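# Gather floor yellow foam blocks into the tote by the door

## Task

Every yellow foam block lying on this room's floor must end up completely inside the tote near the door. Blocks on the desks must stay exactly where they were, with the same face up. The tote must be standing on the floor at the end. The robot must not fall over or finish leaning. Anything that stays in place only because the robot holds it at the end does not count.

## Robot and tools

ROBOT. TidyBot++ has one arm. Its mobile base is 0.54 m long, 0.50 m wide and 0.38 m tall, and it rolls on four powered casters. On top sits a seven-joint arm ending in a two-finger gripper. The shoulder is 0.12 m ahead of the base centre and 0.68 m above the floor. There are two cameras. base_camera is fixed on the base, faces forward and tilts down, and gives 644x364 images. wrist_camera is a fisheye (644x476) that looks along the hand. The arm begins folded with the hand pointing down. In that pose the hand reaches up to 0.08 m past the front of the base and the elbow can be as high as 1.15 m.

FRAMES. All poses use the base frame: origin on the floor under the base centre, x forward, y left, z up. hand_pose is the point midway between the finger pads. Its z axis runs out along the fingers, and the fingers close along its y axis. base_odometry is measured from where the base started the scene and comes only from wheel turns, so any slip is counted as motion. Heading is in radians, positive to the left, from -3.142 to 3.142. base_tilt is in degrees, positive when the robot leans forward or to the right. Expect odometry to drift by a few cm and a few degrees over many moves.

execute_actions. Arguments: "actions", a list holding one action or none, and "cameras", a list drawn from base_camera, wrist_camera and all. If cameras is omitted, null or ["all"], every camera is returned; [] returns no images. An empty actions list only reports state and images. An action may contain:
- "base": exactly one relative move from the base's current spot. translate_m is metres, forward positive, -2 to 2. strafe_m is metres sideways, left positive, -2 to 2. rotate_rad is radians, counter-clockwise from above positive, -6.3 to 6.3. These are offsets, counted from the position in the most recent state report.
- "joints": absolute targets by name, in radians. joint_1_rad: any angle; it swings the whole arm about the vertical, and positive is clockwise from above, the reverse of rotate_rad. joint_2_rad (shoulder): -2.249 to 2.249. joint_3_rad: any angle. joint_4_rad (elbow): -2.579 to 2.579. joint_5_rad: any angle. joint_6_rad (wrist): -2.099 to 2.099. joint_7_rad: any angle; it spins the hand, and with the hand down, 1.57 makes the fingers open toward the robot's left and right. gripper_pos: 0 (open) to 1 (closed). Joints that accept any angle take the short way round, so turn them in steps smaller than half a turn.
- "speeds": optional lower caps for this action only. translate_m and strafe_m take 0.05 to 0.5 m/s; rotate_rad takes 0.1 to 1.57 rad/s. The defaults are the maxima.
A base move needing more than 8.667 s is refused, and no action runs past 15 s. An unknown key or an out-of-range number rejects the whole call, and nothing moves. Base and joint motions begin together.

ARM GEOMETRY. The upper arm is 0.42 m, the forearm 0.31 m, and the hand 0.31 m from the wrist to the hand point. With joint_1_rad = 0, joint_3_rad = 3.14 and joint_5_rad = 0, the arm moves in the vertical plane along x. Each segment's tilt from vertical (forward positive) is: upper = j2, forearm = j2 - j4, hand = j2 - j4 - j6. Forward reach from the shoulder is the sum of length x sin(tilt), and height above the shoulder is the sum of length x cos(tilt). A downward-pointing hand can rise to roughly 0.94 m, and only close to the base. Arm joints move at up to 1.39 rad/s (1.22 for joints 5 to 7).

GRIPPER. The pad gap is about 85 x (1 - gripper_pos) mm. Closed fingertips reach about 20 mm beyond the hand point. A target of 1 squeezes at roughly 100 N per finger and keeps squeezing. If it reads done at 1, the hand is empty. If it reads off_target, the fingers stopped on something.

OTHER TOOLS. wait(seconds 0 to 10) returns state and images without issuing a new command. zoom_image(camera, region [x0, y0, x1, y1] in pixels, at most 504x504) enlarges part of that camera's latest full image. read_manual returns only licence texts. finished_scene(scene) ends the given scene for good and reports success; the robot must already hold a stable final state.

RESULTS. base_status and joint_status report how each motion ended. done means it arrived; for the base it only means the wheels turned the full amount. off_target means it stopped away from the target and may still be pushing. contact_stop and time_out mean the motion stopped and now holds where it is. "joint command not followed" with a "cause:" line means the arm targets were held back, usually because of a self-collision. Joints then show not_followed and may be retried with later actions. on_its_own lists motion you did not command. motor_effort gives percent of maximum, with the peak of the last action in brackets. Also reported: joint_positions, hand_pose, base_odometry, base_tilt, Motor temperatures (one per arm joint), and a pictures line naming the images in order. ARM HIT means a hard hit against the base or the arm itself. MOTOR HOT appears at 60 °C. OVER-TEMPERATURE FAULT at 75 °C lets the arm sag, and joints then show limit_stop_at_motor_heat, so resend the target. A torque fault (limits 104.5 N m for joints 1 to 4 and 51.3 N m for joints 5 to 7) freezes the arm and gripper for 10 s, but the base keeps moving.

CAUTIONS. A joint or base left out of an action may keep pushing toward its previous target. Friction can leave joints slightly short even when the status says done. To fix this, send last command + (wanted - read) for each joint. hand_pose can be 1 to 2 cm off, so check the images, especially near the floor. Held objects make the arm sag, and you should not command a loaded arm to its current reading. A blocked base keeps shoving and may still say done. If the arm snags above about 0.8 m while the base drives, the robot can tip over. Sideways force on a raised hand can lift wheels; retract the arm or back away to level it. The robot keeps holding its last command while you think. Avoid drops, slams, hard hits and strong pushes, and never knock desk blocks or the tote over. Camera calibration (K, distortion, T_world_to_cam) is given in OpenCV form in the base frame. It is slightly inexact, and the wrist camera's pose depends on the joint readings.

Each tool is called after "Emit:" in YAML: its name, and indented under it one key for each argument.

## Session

Emit:
execute_actions:
  actions:
    - {"joints":{"joint_2_rad":-0.3,"joint_4_rad":-1.3,"joint_6_rad":-1.3}}
  cameras: ["wrist_camera"]

Emit:
execute_actions:
  actions:
    - {"joints":{"joint_1_rad":2.1}}
  cameras: ["wrist_camera"]

Emit:
execute_actions:
  actions:
    - {"joints":{"joint_1_rad":4.2}}
  cameras: ["wrist_camera"]

Scene clock: 2.53 s.
Motor temperatures (°C, as the motors report them): [35 37 32 38 36 44 44]
base_odometry: x=+0.000 y=+0.000 heading=+0.000 (m, m, rad; odometry frame)
base_tilt: forward=+0.4 right=-0.1 (deg)
base_status: not commanded
joint_positions: joint_1_rad=+0.006 joint_2_rad=-0.315 joint_3_rad=+3.104 joint_4_rad=-1.314 joint_5_rad=+0.035 joint_6_rad=-1.279 joint_7_rad=+1.604 gripper_pos=+0.000
joint_status: all done
motor_effort: joint_1_rad=-1(1) joint_2_rad=-8(9) joint_3_rad=+1(1) joint_4_rad=+20(21) joint_5_rad=+0(1) joint_6_rad=+7(7) joint_7_rad=-1(1) (%)
hand_pose: x=+0.4892 y=+0.0065 z=+1.0498 quat_wxyz=(+0.023, +0.908, +0.029, +0.418) (m; base frame)
pictures: wrist_camera
camera_calibration (this result's frames):
wrist_camera: T_world_to_cam=[[0.0552786, -0.996502, 0.0626666, -0.0808813], [-0.668378, -0.083557, -0.739114, 1.16016], [0.741765, -0.00102782, -0.670659, 0.477716], [0, 0, 0, 1]] pos_world=[0.425543, 0.0168321, 1.18294]
Images, in order (width x height): wrist_camera 644x476.

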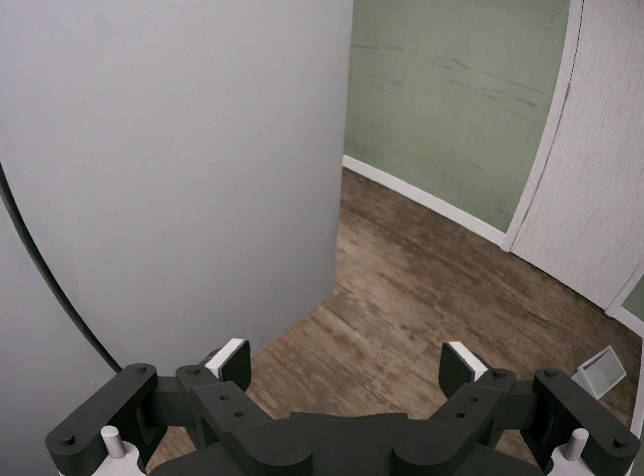

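Scene clock: 5.70 s.
Motor temperatures (°C, as the motors report them): [35 37 32 38 36 44 44]
base_odometry: x=+0.000 y=+0.000 heading=+0.000 (m, m, rad; odometry frame)
base_tilt: forward=+0.4 right=-0.1 (deg)
base_status: not commanded
joint_positions: joint_1_rad=+2.086 joint_2_rad=-0.310 joint_3_rad=+3.104 joint_4_rad=-1.314 joint_5_rad=+0.035 joint_6_rad=-1.279 joint_7_rad=+1.604 gripper_pos=+0.000
joint_status: all done
motor_effort: joint_1_rad=-1(2) joint_2_rad=-8(9) joint_3_rad=+1(2) joint_4_rad=+19(19) joint_5_rad=+0(1) joint_6_rad=+7(7) joint_7_rad=+0(1) (%)
hand_pose: x=-0.0566 y=-0.3280 z=+1.0480 quat_wxyz=(+0.371, +0.485, -0.769, +0.191) (m; base frame)
pictures: wrist_camera
camera_calibration (this result's frames):
wrist_camera: T_world_to_cam=[[-0.897234, 0.437128, 0.0623689, 0.0326708], [0.254548, 0.627468, -0.735859, 1.04811], [-0.360799, -0.644362, -0.674256, 0.611374], [0, 0, 0, 1]] pos_world=[-0.0168985, -0.277993, 1.18145]
Images, in order (width x height): wrist_camera 644x476.

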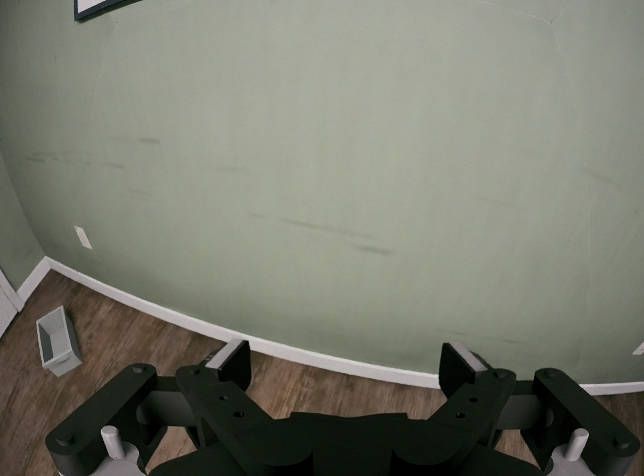

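Scene clock: 8.90 s.
Motor temperatures (°C, as the motors report them): [35 37 32 38 36 44 44]
base_odometry: x=+0.000 y=+0.000 heading=+0.000 (m, m, rad; odometry frame)
base_tilt: forward=+0.4 right=-0.1 (deg)
base_status: not commanded
joint_positions: joint_1_rad=+4.186 joint_2_rad=-0.310 joint_3_rad=+3.104 joint_4_rad=-1.314 joint_5_rad=+0.035 joint_6_rad=-1.279 joint_7_rad=+1.604 gripper_pos=+0.000
joint_status: all done
motor_effort: joint_1_rad=-1(1) joint_2_rad=-8(9) joint_3_rad=+1(2) joint_4_rad=+20(19) joint_5_rad=+0(1) joint_6_rad=+7(7) joint_7_rad=-1(1) (%)
hand_pose: x=-0.0755 y=+0.3172 z=+1.0480 quat_wxyz=(+0.350, -0.426, -0.803, -0.227) (m; base frame)
pictures: wrist_camera
camera_calibration (this result's frames):
wrist_camera: T_world_to_cam=[[0.830309, 0.553802, 0.0623631, -0.172903], [0.413152, -0.536577, -0.735792, 1.02919], [-0.374021, 0.636701, -0.67433, 0.612998], [0, 0, 0, 1]] pos_world=[-0.0523765, 0.2577, 1.18142]
Images, in order (width x height): wrist_camera 644x476.

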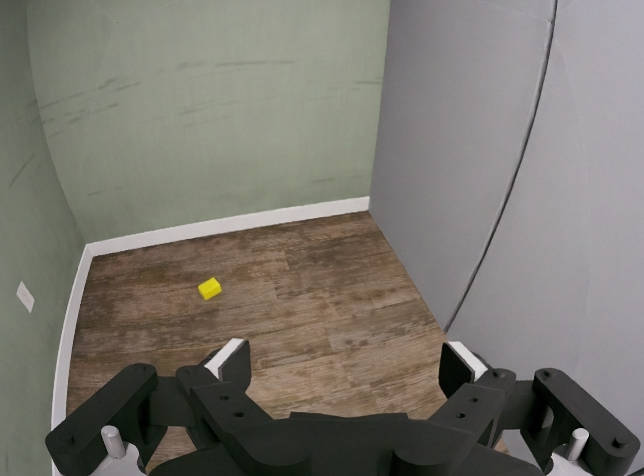

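Emit:
execute_actions:
  actions:
    - {"base":{"rotate_rad":2.494},"joints":{"joint_1_rad":6.28,"joint_2_rad":1.3,"joint_4_rad":-1.5,"joint_5_rad":0,"joint_6_rad":-0.34}}
  cameras: []

Emit:
execute_actions:
  actions:
    - {"base":{"translate_m":0.6}}
  cameras: ["wrist_camera"]

Scene clock: 20.23 s.
Motor temperatures (°C, as the motors report them): [35 37 32 39 36 44 44]
base_odometry: x=+0.000 y=+0.000 heading=+2.493 (m, m, rad; odometry frame)
base_tilt: forward=+0.5 right=-0.1 (deg)
base_status: done
joint_positions: joint_1_rad=+6.281 joint_2_rad=+1.298 joint_3_rad=+3.104 joint_4_rad=-1.484 joint_5_rad=+0.032 joint_6_rad=-0.361 joint_7_rad=+1.604 gripper_pos=+0.000
joint_status: all done
motor_effort: joint_1_rad=-1(4) joint_2_rad=-49(53) joint_3_rad=-1(3) joint_4_rad=+6(19) joint_5_rad=+0(1) joint_6_rad=+0(7) joint_7_rad=-1(0) (%)
hand_pose: x=+0.6344 y=+0.0223 z=+0.1905 quat_wxyz=(+0.013, -0.999, -0.037, +0.000) (m; base frame)
pictures: none
No camera images: the call's "cameras" was empty. Leave "cameras" out to get every camera's image.

Scene clock: 22.80 s.
Motor temperatures (°C, as the motors report them): [35 37 32 39 36 44 44]
base_odometry: x=-0.479 y=+0.362 heading=+2.494 (m, m, rad; odometry frame)
base_tilt: forward=+0.5 right=-0.1 (deg)
base_status: done
joint_positions: joint_1_rad=+6.281 joint_2_rad=+1.298 joint_3_rad=+3.104 joint_4_rad=-1.490 joint_5_rad=+0.031 joint_6_rad=-0.356 joint_7_rad=+1.604 gripper_pos=+0.000
joint_status: not commanded
motor_effort: joint_1_rad=-1(3) joint_2_rad=-49(51) joint_3_rad=-1(2) joint_4_rad=+7(8) joint_5_rad=+0(0) joint_6_rad=+0(1) joint_7_rad=-1(1) (%)
hand_pose: x=+0.6320 y=+0.0224 z=+0.1896 quat_wxyz=(+0.013, -0.999, -0.037, +0.001) (m; base frame)
pictures: wrist_camera
camera_calibration (this result's frames):
wrist_camera: T_world_to_cam=[[0.0863194, -0.995236, -0.0453134, -0.0181802], [-0.995775, -0.0876172, 0.0274765, 0.682843], [-0.0313158, 0.0427502, -0.998595, 0.344666], [0, 0, 0, 1]] pos_world=[0.69232, 0.0270006, 0.324596]
Images, in order (width x height): wrist_camera 644x476.

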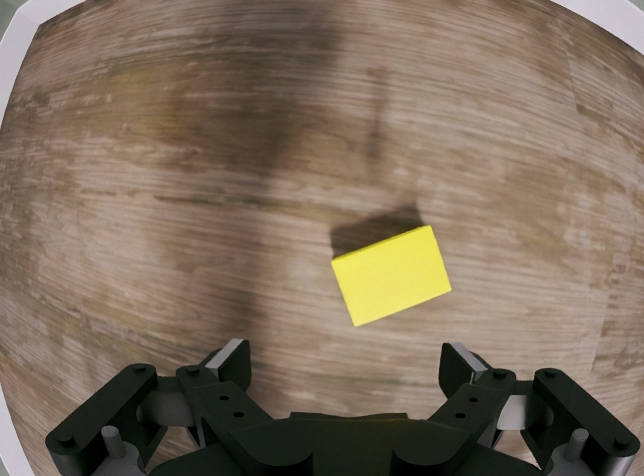

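Emit:
execute_actions:
  actions:
    - {"joints":{"joint_7_rad":0.4,"joint_1_rad":6.36}}
  cameras: []

Emit:
execute_actions:
  actions:
    - {"joints":{"joint_2_rad":1.72,"joint_4_rad":-0.97,"joint_6_rad":-0.44}}

Scene clock: 37.33 s.
Motor temperatures (°C, as the motors report them): [35 37 32 38 36 44 44]
base_odometry: x=-0.479 y=+0.362 heading=+2.494 (m, m, rad; odometry frame)
base_tilt: forward=+0.5 right=-0.1 (deg)
base_status: not commanded
joint_positions: joint_1_rad=+6.347 joint_2_rad=+1.298 joint_3_rad=+3.104 joint_4_rad=-1.490 joint_5_rad=+0.031 joint_6_rad=-0.356 joint_7_rad=+0.422 gripper_pos=+0.000
joint_status: all done
motor_effort: joint_1_rad=-1(2) joint_2_rad=-49(49) joint_3_rad=-1(1) joint_4_rad=+6(6) joint_5_rad=+0(0) joint_6_rad=+0(0) joint_7_rad=-1(0) (%)
hand_pose: x=+0.6324 y=-0.0115 z=+0.1896 quat_wxyz=(+0.011, -0.833, +0.554, +0.007) (m; base frame)
pictures: none
No camera images: the call's "cameras" was empty. Leave "cameras" out to get every camera's image.

Scene clock: 39.27 s.
Motor temperatures (°C, as the motors report them): [35 37 32 38 36 44 44]
base_odometry: x=-0.479 y=+0.362 heading=+2.494 (m, m, rad; odometry frame)
base_tilt: forward=+0.5 right=-0.1 (deg)
base_status: not commanded
joint_positions: joint_1_rad=+6.349 joint_2_rad=+1.675 joint_3_rad=+3.104 joint_4_rad=-0.977 joint_5_rad=+0.029 joint_6_rad=-0.453 joint_7_rad=+0.422 gripper_pos=+0.000
joint_status: joint_2_rad off_target (ended at +1.675, target +1.720); the others done
motor_effort: joint_1_rad=+0(3) joint_2_rad=-44(54) joint_3_rad=-1(4) joint_4_rad=+9(11) joint_5_rad=+0(2) joint_6_rad=+3(9) joint_7_rad=-1(0) (%)
hand_pose: x=+0.6969 y=-0.0189 z=+0.0502 quat_wxyz=(+0.020, -0.827, +0.562, -0.010) (m; base frame)
pictures: base_camera, wrist_camera
camera_calibration (this result's frames):
wrist_camera: T_world_to_cam=[[-0.923296, -0.378825, -0.0633793, 0.644911], [-0.381327, 0.923845, 0.0331677, 0.338267], [0.0459879, 0.0547919, -0.997438, 0.155647], [0, 0, 0, 1]] pos_world=[0.717276, -0.0767265, 0.184902]
Images, in order (width x height): base_camera 644x364, wrist_camera 644x476.

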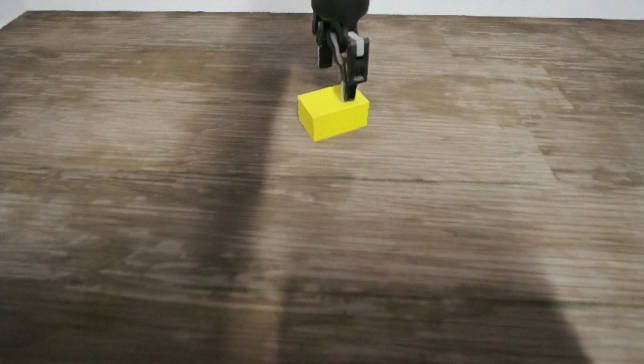

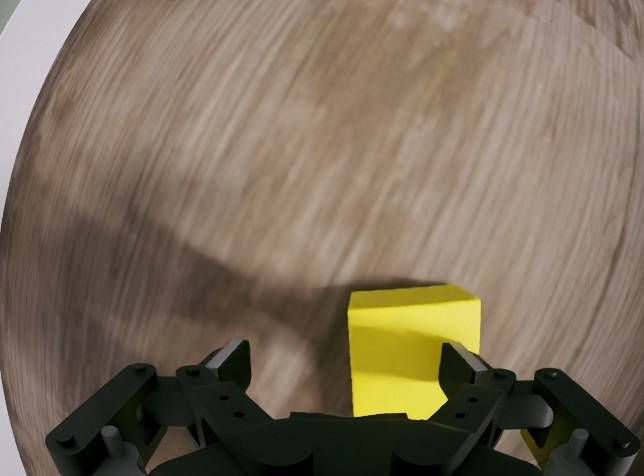

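Emit:
execute_actions:
  actions:
    - {"joints":{"joint_2_rad":1.58}}
  cameras: []

Emit:
execute_actions:
  actions:
    - {"base":{"translate_m":-0.04},"joints":{"joint_1_rad":6.31}}
  cameras: []

Emit:
execute_actions:
  actions:
    - {"joints":{"joint_2_rad":1.72}}

Scene clock: 52.73 s.
Motor temperatures (°C, as the motors report them): [35 38 32 38 36 44 44]
base_odometry: x=-0.479 y=+0.362 heading=+2.494 (m, m, rad; odometry frame)
base_tilt: forward=+0.4 right=-0.1 (deg)
base_status: not commanded
joint_positions: joint_1_rad=+6.349 joint_2_rad=+1.577 joint_3_rad=+3.104 joint_4_rad=-0.974 joint_5_rad=+0.029 joint_6_rad=-0.453 joint_7_rad=+0.422 gripper_pos=+0.000
joint_status: all done
motor_effort: joint_1_rad=-1(1) joint_2_rad=-55(58) joint_3_rad=-1(1) joint_4_rad=+11(11) joint_5_rad=+0(0) joint_6_rad=+2(4) joint_7_rad=-1(1) (%)
hand_pose: x=+0.7576 y=-0.0229 z=+0.1108 quat_wxyz=(+0.046, -0.826, +0.560, -0.053) (m; base frame)
pictures: none
No camera images: the call's "cameras" was empty. Leave "cameras" out to get every camera's image.

Scene clock: 53.67 s.
Motor temperatures (°C, as the motors report them): [35 38 32 38 36 44 44]
base_odometry: x=-0.447 y=+0.337 heading=+2.494 (m, m, rad; odometry frame)
base_tilt: forward=+0.5 right=-0.1 (deg)
base_status: done
joint_positions: joint_1_rad=+6.318 joint_2_rad=+1.579 joint_3_rad=+3.104 joint_4_rad=-0.974 joint_5_rad=+0.029 joint_6_rad=-0.453 joint_7_rad=+0.422 gripper_pos=+0.000
joint_status: all done
motor_effort: joint_1_rad=-1(2) joint_2_rad=-55(57) joint_3_rad=-1(2) joint_4_rad=+11(13) joint_5_rad=+0(0) joint_6_rad=+2(2) joint_7_rad=-1(1) (%)
hand_pose: x=+0.7568 y=-0.0031 z=+0.1094 quat_wxyz=(+0.046, -0.834, +0.547, -0.052) (m; base frame)
pictures: none
No camera images: the call's "cameras" was empty. Leave "cameras" out to get every camera's image.

Scene clock: 55.17 s.
Motor temperatures (°C, as the motors report them): [35 38 32 38 36 44 44]
base_odometry: x=-0.447 y=+0.337 heading=+2.494 (m, m, rad; odometry frame)
base_tilt: forward=+0.4 right=-0.1 (deg)
base_status: not commanded
joint_positions: joint_1_rad=+6.318 joint_2_rad=+1.722 joint_3_rad=+3.104 joint_4_rad=-0.974 joint_5_rad=+0.029 joint_6_rad=-0.453 joint_7_rad=+0.422 gripper_pos=+0.000
joint_status: all done
motor_effort: joint_1_rad=-1(1) joint_2_rad=-52(57) joint_3_rad=-1(1) joint_4_rad=+8(11) joint_5_rad=+0(0) joint_6_rad=+0(1) joint_7_rad=-1(1) (%)
hand_pose: x=+0.6687 y=-0.0001 z=+0.0243 quat_wxyz=(+0.009, -0.836, +0.549, +0.009) (m; base frame)
pictures: base_camera, wrist_camera
camera_calibration (this result's frames):
wrist_camera: T_world_to_cam=[[-0.913096, -0.407045, -0.0238939, 0.616616], [-0.407745, 0.911584, 0.0525119, 0.328161], [0.000406619, 0.057691, -0.998334, 0.160551], [0, 0, 0, 1]] pos_world=[0.696771, -0.0574187, 0.157784]
Images, in order (width x height): base_camera 644x364, wrist_camera 644x476.

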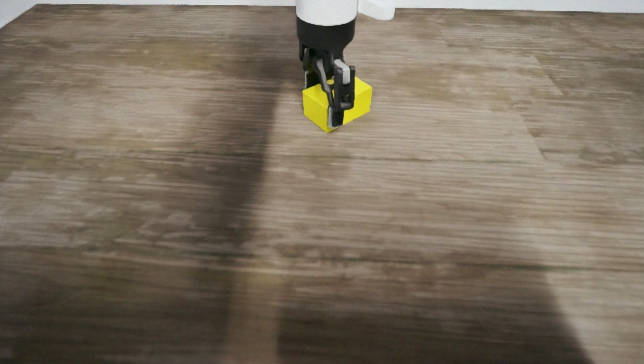

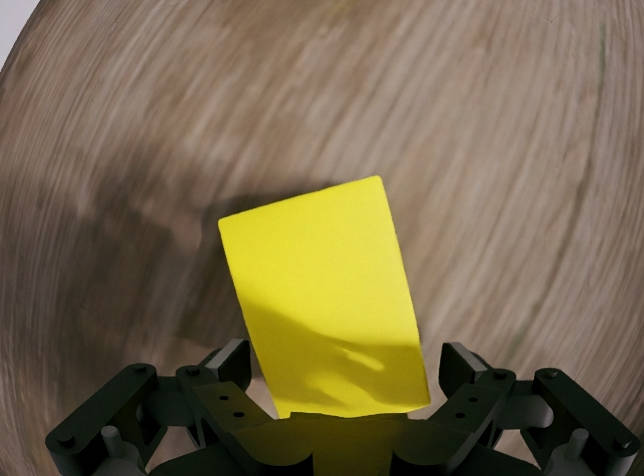

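Emit:
execute_actions:
  actions:
    - {"joints":{"gripper_pos":1}}
  cameras: []

Emit:
execute_actions:
  actions:
    - {"base":{"rotate_rad":2.893},"joints":{"joint_1_rad":6.28,"joint_2_rad":0.6,"joint_4_rad":-1.9,"joint_6_rad":-0.64,"joint_7_rad":1.57}}
  cameras: []

Emit:
execute_actions:
  actions:
    - {"base":{"translate_m":1.3}}

Scene clock: 66.17 s.
Motor temperatures (°C, as the motors report them): [35 38 32 38 36 44 44]
base_odometry: x=-0.447 y=+0.337 heading=+2.494 (m, m, rad; odometry frame)
base_tilt: forward=+0.4 right=-0.1 (deg)
base_status: not commanded
joint_positions: joint_1_rad=+6.318 joint_2_rad=+1.717 joint_3_rad=+3.104 joint_4_rad=-0.974 joint_5_rad=+0.029 joint_6_rad=-0.454 joint_7_rad=+0.422 gripper_pos=+0.337
joint_status: gripper_pos off_target (ended at +0.337, target +1.000)
motor_effort: joint_1_rad=-1(2) joint_2_rad=-52(53) joint_3_rad=+0(1) joint_4_rad=+8(12) joint_5_rad=+0(0) joint_6_rad=+0(6) joint_7_rad=-1(0) (%)
hand_pose: x=+0.6717 y=-0.0002 z=+0.0271 quat_wxyz=(+0.010, -0.836, +0.549, +0.008) (m; base frame)
pictures: none
No camera images: the call's "cameras" was empty. Leave "cameras" out to get every camera's image.

Scene clock: 69.47 s.
Motor temperatures (°C, as the motors report them): [35 38 32 38 36 44 44]
base_odometry: x=-0.447 y=+0.338 heading=-0.896 (m, m, rad; odometry frame)
base_tilt: forward=+0.4 right=-0.1 (deg)
base_status: done
joint_positions: joint_1_rad=+6.274 joint_2_rad=+0.610 joint_3_rad=+3.102 joint_4_rad=-1.882 joint_5_rad=+0.028 joint_6_rad=-0.619 joint_7_rad=+1.529 gripper_pos=+0.337
joint_status: all done
motor_effort: joint_1_rad=-1(6) joint_2_rad=-37(55) joint_3_rad=+0(4) joint_4_rad=+11(11) joint_5_rad=+0(1) joint_6_rad=+1(2) joint_7_rad=-1(1) (%)
hand_pose: x=+0.5587 y=+0.0198 z=+0.4654 quat_wxyz=(+0.004, -1.000, -0.011, -0.015) (m; base frame)
pictures: none
No camera images: the call's "cameras" was empty. Leave "cameras" out to get every camera's image.

Scene clock: 73.43 s.
Motor temperatures (°C, as the motors report them): [35 38 32 38 36 44 44]
base_odometry: x=+0.367 y=-0.676 heading=-0.895 (m, m, rad; odometry frame)
base_tilt: forward=+0.5 right=-0.1 (deg)
base_status: done
joint_positions: joint_1_rad=+6.274 joint_2_rad=+0.608 joint_3_rad=+3.102 joint_4_rad=-1.890 joint_5_rad=+0.028 joint_6_rad=-0.624 joint_7_rad=+1.529 gripper_pos=+0.337
joint_status: not commanded
motor_effort: joint_1_rad=-1(3) joint_2_rad=-38(39) joint_3_rad=+0(1) joint_4_rad=+12(13) joint_5_rad=+0(0) joint_6_rad=+0(1) joint_7_rad=-1(0) (%)
hand_pose: x=+0.5535 y=+0.0195 z=+0.4649 quat_wxyz=(+0.004, -1.000, -0.011, -0.010) (m; base frame)
pictures: base_camera, wrist_camera
camera_calibration (this result's frames):
wrist_camera: T_world_to_cam=[[0.034215, -0.99907, -0.0262557, 0.0182547], [-0.999381, -0.0344169, 0.00727765, 0.607155], [-0.00817452, 0.0259904, -0.999629, 0.605261], [0, 0, 0, 1]] pos_world=[0.611102, 0.0234031, 0.601097]
Images, in order (width x height): base_camera 644x364, wrist_camera 644x476.

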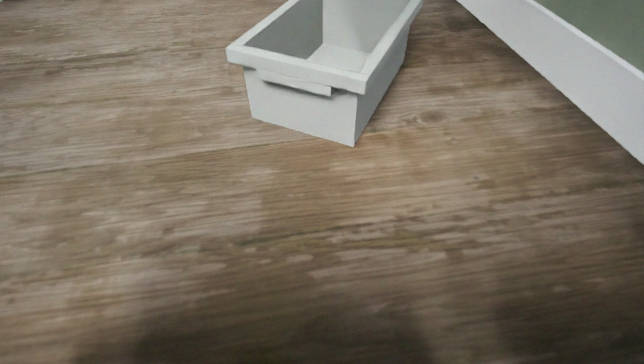

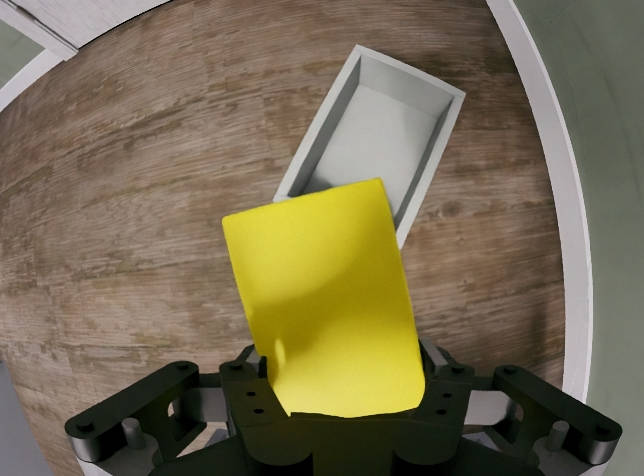

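Emit:
execute_actions:
  actions:
    - {"base":{"translate_m":0.08},"joints":{"joint_1_rad":6.38,"joint_2_rad":1.3,"joint_4_rad":-1.3,"joint_6_rad":-0.54,"joint_7_rad":0.95}}

Scene clock: 81.37 s.
Motor temperatures (°C, as the motors report them): [35 38 32 38 36 44 44]
base_odometry: x=+0.417 y=-0.739 heading=-0.894 (m, m, rad; odometry frame)
base_tilt: forward=+0.4 right=-0.1 (deg)
base_status: done
joint_positions: joint_1_rad=+6.364 joint_2_rad=+1.302 joint_3_rad=+3.102 joint_4_rad=-1.319 joint_5_rad=+0.028 joint_6_rad=-0.560 joint_7_rad=+0.992 gripper_pos=+0.337
joint_status: all done
motor_effort: joint_1_rad=-1(1) joint_2_rad=-51(53) joint_3_rad=-1(1) joint_4_rad=+9(13) joint_5_rad=+0(0) joint_6_rad=+0(1) joint_7_rad=-1(1) (%)
hand_pose: x=+0.6683 y=-0.0235 z=+0.2105 quat_wxyz=(+0.007, -0.951, +0.307, +0.022) (m; base frame)
pictures: base_camera, wrist_camera
camera_calibration (this result's frames):
wrist_camera: T_world_to_cam=[[-0.575155, -0.817814, -0.0194461, 0.374739], [-0.816591, 0.572554, 0.0732219, 0.60046], [-0.048748, 0.0579934, -0.997126, 0.380398], [0, 0, 0, 1]] pos_world=[0.724407, -0.0593891, 0.342625]
Images, in order (width x height): base_camera 644x364, wrist_camera 644x476.

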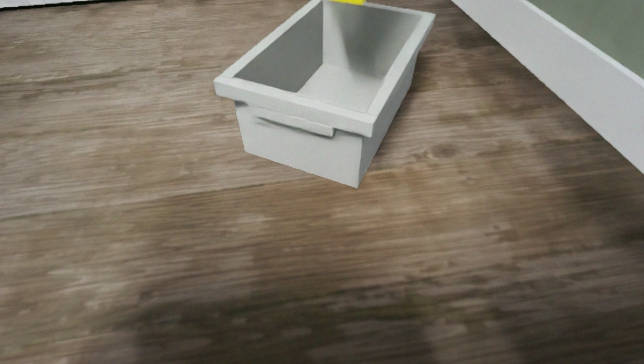

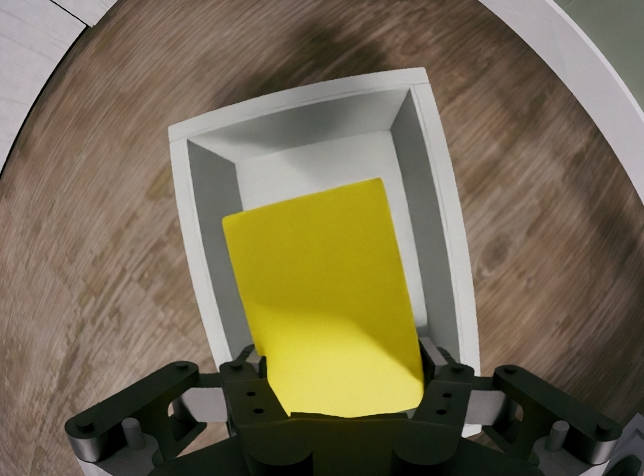

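Aligned. Lower and release.

Emit:
execute_actions:
  actions:
    - {"joints":{"joint_2_rad":1.54,"joint_4_rad":-1.1,"joint_6_rad":-0.48}}
  cameras: []

Emit:
execute_actions:
  actions:
    - {"joints":{"gripper_pos":0.1}}
  cameras: []

Emit:
execute_actions:
  actions:
    - {"joints":{"joint_1_rad":5.0,"joint_2_rad":-0.3,"joint_4_rad":-1.3,"joint_6_rad":-1.5,"joint_7_rad":1.57,"gripper_pos":0}}

Scene clock: 89.40 s.
Motor temperatures (°C, as the motors report them): [35 38 32 38 36 44 44]
base_odometry: x=+0.417 y=-0.739 heading=-0.894 (m, m, rad; odometry frame)
base_tilt: forward=+0.4 right=-0.1 (deg)
base_status: not commanded
joint_positions: joint_1_rad=+6.364 joint_2_rad=+1.547 joint_3_rad=+3.102 joint_4_rad=-1.116 joint_5_rad=+0.028 joint_6_rad=-0.500 joint_7_rad=+0.992 gripper_pos=+0.337
joint_status: all done
motor_effort: joint_1_rad=-1(1) joint_2_rad=-52(57) joint_3_rad=-1(1) joint_4_rad=+8(9) joint_5_rad=+0(0) joint_6_rad=+0(1) joint_7_rad=+0(1) (%)
hand_pose: x=+0.6779 y=-0.0241 z=+0.1027 quat_wxyz=(+0.011, -0.950, +0.311, +0.013) (m; base frame)
pictures: none
No camera images: the call's "cameras" was empty. Leave "cameras" out to get every camera's image.

Scene clock: 90.43 s.
Motor temperatures (°C, as the motors report them): [35 38 32 38 36 44 44]
base_odometry: x=+0.417 y=-0.739 heading=-0.894 (m, m, rad; odometry frame)
base_tilt: forward=+0.5 right=-0.1 (deg)
base_status: not commanded
joint_positions: joint_1_rad=+6.364 joint_2_rad=+1.547 joint_3_rad=+3.102 joint_4_rad=-1.116 joint_5_rad=+0.028 joint_6_rad=-0.500 joint_7_rad=+0.992 gripper_pos=+0.100
joint_status: all done
motor_effort: joint_1_rad=-1(1) joint_2_rad=-52(53) joint_3_rad=-1(1) joint_4_rad=+9(9) joint_5_rad=+0(0) joint_6_rad=+0(0) joint_7_rad=-1(0) (%)
hand_pose: x=+0.6779 y=-0.0241 z=+0.1027 quat_wxyz=(+0.011, -0.950, +0.311, +0.013) (m; base frame)
pictures: none
No camera images: the call's "cameras" was empty. Leave "cameras" out to get every camera's image.

Scene clock: 93.43 s.
Motor temperatures (°C, as the motors report them): [35 38 32 38 36 44 44]
base_odometry: x=+0.417 y=-0.739 heading=-0.894 (m, m, rad; odometry frame)
base_tilt: forward=+0.4 right=-0.1 (deg)
base_status: not commanded
joint_positions: joint_1_rad=+5.016 joint_2_rad=-0.303 joint_3_rad=+3.096 joint_4_rad=-1.281 joint_5_rad=+0.022 joint_6_rad=-1.482 joint_7_rad=+1.526 gripper_pos=+0.000
joint_status: all done
motor_effort: joint_1_rad=+0(5) joint_2_rad=-7(58) joint_3_rad=+1(3) joint_4_rad=+19(18) joint_5_rad=+0(2) joint_6_rad=+6(5) joint_7_rad=-1(1) (%)
hand_pose: x=+0.2049 y=+0.3197 z=+1.0170 quat_wxyz=(+0.196, -0.760, -0.557, -0.271) (m; base frame)
pictures: base_camera, wrist_camera
camera_calibration (this result's frames):
wrist_camera: T_world_to_cam=[[0.959668, -0.281106, -0.00400695, -0.0972132], [-0.225345, -0.760627, -0.608824, 0.965241], [0.168096, 0.585172, -0.793295, 0.721798], [0, 0, 0, 1]] pos_world=[0.189473, 0.284485, 1.15987]
Images, in order (width x height): base_camera 644x364, wrist_camera 644x476.

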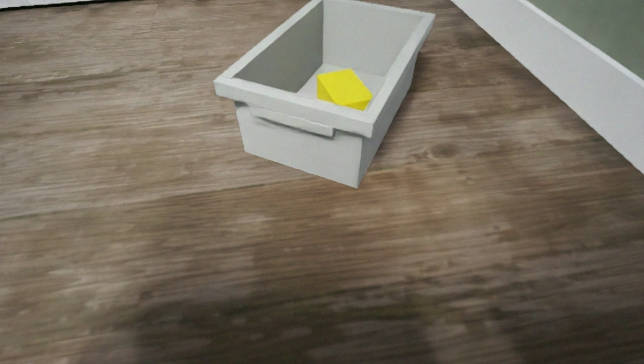

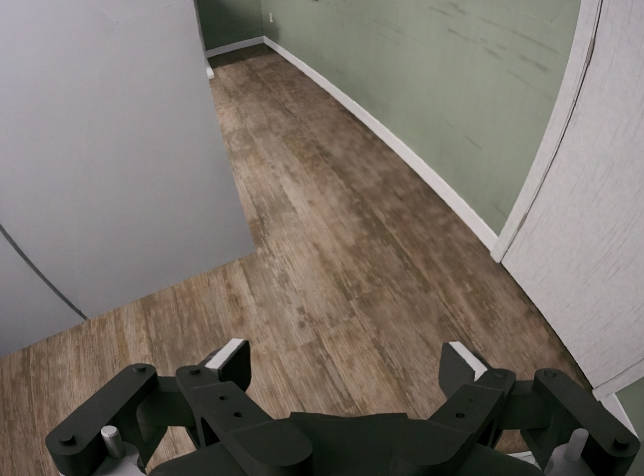

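Emit:
execute_actions:
  actions:
    - {"base":{"rotate_rad":1.765},"joints":{"joint_1_rad":6.28,"joint_6_rad":-1.2}}
  cameras: []

Emit:
execute_actions:
  actions:
    - {"base":{"translate_m":0.5}}
  cameras: []

Emit:
execute_actions:
  actions:
    - {"base":{"strafe_m":-0.72}}

Scene clock: 113.80 s.
Motor temperatures (°C, as the motors report them): [35 38 32 38 36 44 44]
base_odometry: x=+0.417 y=-0.739 heading=+0.870 (m, m, rad; odometry frame)
base_tilt: forward=+0.4 right=-0.1 (deg)
base_status: done
joint_positions: joint_1_rad=+6.265 joint_2_rad=-0.302 joint_3_rad=+3.096 joint_4_rad=-1.282 joint_5_rad=+0.022 joint_6_rad=-1.220 joint_7_rad=+1.526 gripper_pos=+0.000
joint_status: all done
motor_effort: joint_1_rad=+0(1) joint_2_rad=-8(9) joint_3_rad=+1(2) joint_4_rad=+20(19) joint_5_rad=+0(1) joint_6_rad=+7(7) joint_7_rad=-1(1) (%)
hand_pose: x=+0.5053 y=+0.0241 z=+1.0753 quat_wxyz=(+0.007, -0.891, -0.009, -0.454) (m; base frame)
pictures: none
No camera images: the call's "cameras" was empty. Leave "cameras" out to get every camera's image.

Scene clock: 116.30 s.
Motor temperatures (°C, as the motors report them): [35 38 32 38 36 44 44]
base_odometry: x=+0.739 y=-0.356 heading=+0.871 (m, m, rad; odometry frame)
base_tilt: forward=+0.4 right=-0.1 (deg)
base_status: done
joint_positions: joint_1_rad=+6.265 joint_2_rad=-0.293 joint_3_rad=+3.096 joint_4_rad=-1.287 joint_5_rad=+0.022 joint_6_rad=-1.217 joint_7_rad=+1.526 gripper_pos=+0.000
joint_status: not commanded
motor_effort: joint_1_rad=+0(1) joint_2_rad=-9(13) joint_3_rad=+1(2) joint_4_rad=+20(20) joint_5_rad=+0(0) joint_6_rad=+7(7) joint_7_rad=+0(1) (%)
hand_pose: x=+0.5093 y=+0.0242 z=+1.0702 quat_wxyz=(+0.007, -0.893, -0.009, -0.449) (m; base frame)
pictures: none
No camera images: the call's "cameras" was empty. Leave "cameras" out to get every camera's image.

Scene clock: 119.10 s.
Motor temperatures (°C, as the motors report them): [35 38 32 39 36 44 44]
base_odometry: x=+1.290 y=-0.820 heading=+0.871 (m, m, rad; odometry frame)
base_tilt: forward=+0.4 right=-0.1 (deg)
base_status: done
joint_positions: joint_1_rad=+6.267 joint_2_rad=-0.294 joint_3_rad=+3.098 joint_4_rad=-1.287 joint_5_rad=+0.021 joint_6_rad=-1.217 joint_7_rad=+1.526 gripper_pos=+0.000
joint_status: not commanded
motor_effort: joint_1_rad=+0(0) joint_2_rad=-9(10) joint_3_rad=+1(3) joint_4_rad=+19(20) joint_5_rad=+0(1) joint_6_rad=+7(7) joint_7_rad=-1(1) (%)
hand_pose: x=+0.5093 y=+0.0230 z=+1.0702 quat_wxyz=(+0.007, -0.893, -0.008, -0.449) (m; base frame)
pictures: base_camera, wrist_camera
camera_calibration (this result's frames):
wrist_camera: T_world_to_cam=[[0.0432379, -0.999041, -0.00696458, 0.0138618], [-0.61766, -0.0212515, -0.786158, 1.21316], [0.785256, 0.0382936, -0.617986, 0.39709], [0, 0, 0, 1]] pos_world=[0.436907, 0.0244241, 1.19923]
Images, in order (width x height): base_camera 644x364, wrist_camera 644x476.

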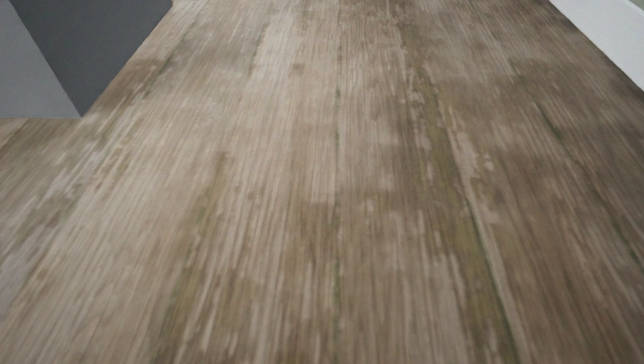

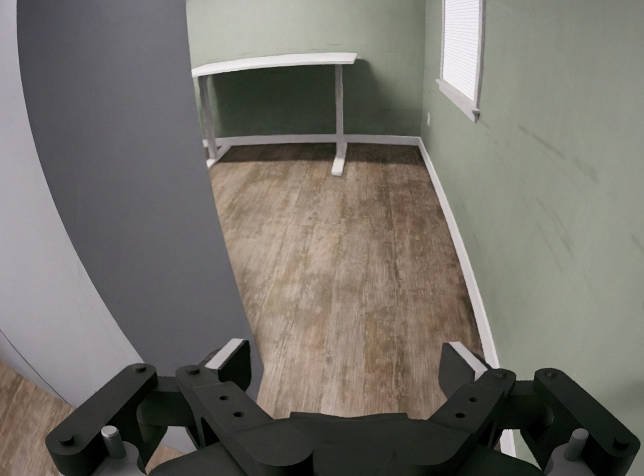

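Emit:
execute_actions:
  actions:
    - {"base":{"translate_m":1.7}}
  cameras: []

Emit:
execute_actions:
  actions:
    - {"joints":{"joint_1_rad":4.9,"joint_6_rad":-1.3}}
  cameras: ["wrist_camera"]

Emit:
execute_actions:
  actions:
    - {"joints":{"joint_1_rad":5.6,"joint_6_rad":-1.7}}
  cameras: ["wrist_camera"]

Scene clock: 141.00 s.
Motor temperatures (°C, as the motors report them): [35 38 32 39 36 44 44]
base_odometry: x=+2.386 y=+0.480 heading=+0.871 (m, m, rad; odometry frame)
base_tilt: forward=+0.4 right=-0.1 (deg)
base_status: done
joint_positions: joint_1_rad=+6.267 joint_2_rad=-0.296 joint_3_rad=+3.098 joint_4_rad=-1.288 joint_5_rad=+0.021 joint_6_rad=-1.215 joint_7_rad=+1.526 gripper_pos=+0.000
joint_status: not commanded
motor_effort: joint_1_rad=-1(0) joint_2_rad=-8(12) joint_3_rad=+1(2) joint_4_rad=+19(21) joint_5_rad=+0(0) joint_6_rad=+7(8) joint_7_rad=+0(1) (%)
hand_pose: x=+0.5085 y=+0.0229 z=+1.0710 quat_wxyz=(+0.007, -0.893, -0.008, -0.450) (m; base frame)
pictures: none
No camera images: the call's "cameras" was empty. Leave "cameras" out to get every camera's image.

Scene clock: 143.63 s.
Motor temperatures (°C, as the motors report them): [35 38 32 39 36 44 44]
base_odometry: x=+2.386 y=+0.480 heading=+0.871 (m, m, rad; odometry frame)
base_tilt: forward=+0.4 right=-0.1 (deg)
base_status: not commanded
joint_positions: joint_1_rad=+4.914 joint_2_rad=-0.296 joint_3_rad=+3.098 joint_4_rad=-1.288 joint_5_rad=+0.021 joint_6_rad=-1.279 joint_7_rad=+1.526 gripper_pos=+0.000
joint_status: all done
motor_effort: joint_1_rad=+0(0) joint_2_rad=-9(9) joint_3_rad=+1(2) joint_4_rad=+19(19) joint_5_rad=+0(1) joint_6_rad=+7(6) joint_7_rad=+0(1) (%)
hand_pose: x=+0.1793 y=+0.3730 z=+1.0554 quat_wxyz=(+0.268, -0.702, -0.573, -0.326) (m; base frame)
pictures: wrist_camera
camera_calibration (this result's frames):
wrist_camera: T_world_to_cam=[[0.984276, -0.176514, -0.00657389, -0.0982433], [-0.122198, -0.65358, -0.746928, 1.11069], [0.127547, 0.735987, -0.664872, 0.54083], [0, 0, 0, 1]] pos_world=[0.163441, 0.310536, 1.18854]
Images, in order (width x height): wrist_camera 644x476.

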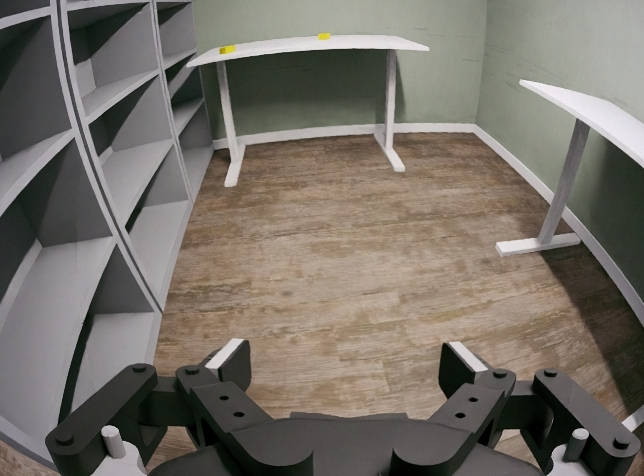

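Scene clock: 145.60 s.
Motor temperatures (°C, as the motors report them): [35 38 32 39 36 44 44]
base_odometry: x=+2.386 y=+0.480 heading=+0.871 (m, m, rad; odometry frame)
base_tilt: forward=+0.4 right=-0.1 (deg)
base_status: not commanded
joint_positions: joint_1_rad=+5.585 joint_2_rad=-0.296 joint_3_rad=+3.098 joint_4_rad=-1.288 joint_5_rad=+0.021 joint_6_rad=-1.681 joint_7_rad=+1.526 gripper_pos=+0.000
joint_status: all done
motor_effort: joint_1_rad=-1(1) joint_2_rad=-7(9) joint_3_rad=+1(2) joint_4_rad=+18(20) joint_5_rad=+0(1) joint_6_rad=+4(7) joint_7_rad=+0(0) (%)
hand_pose: x=+0.3270 y=+0.1881 z=+0.9783 quat_wxyz=(+0.074, -0.915, -0.330, -0.221) (m; base frame)
pictures: wrist_camera
camera_calibration (this result's frames):
wrist_camera: T_world_to_cam=[[0.650676, -0.759354, -0.00129452, -0.0632105], [-0.686698, -0.587689, -0.427864, 0.810429], [0.324139, 0.27929, -0.903842, 0.862265], [0, 0, 0, 1]] pos_world=[0.318155, 0.187459, 1.12602]
Images, in order (width x height): wrist_camera 644x476.

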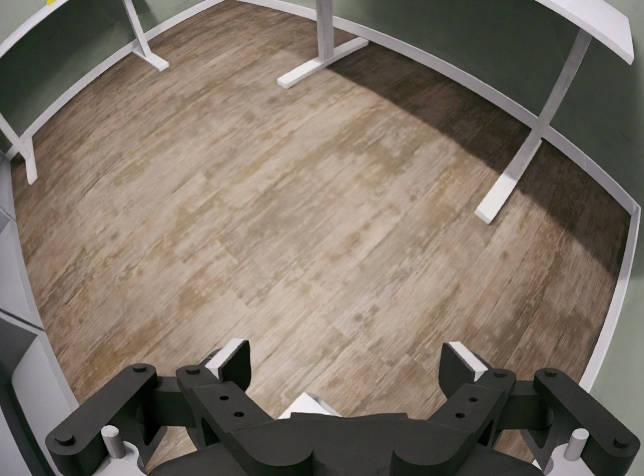

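Emit:
finished_scene:
  scene: 2

The scene is finished: the task was done.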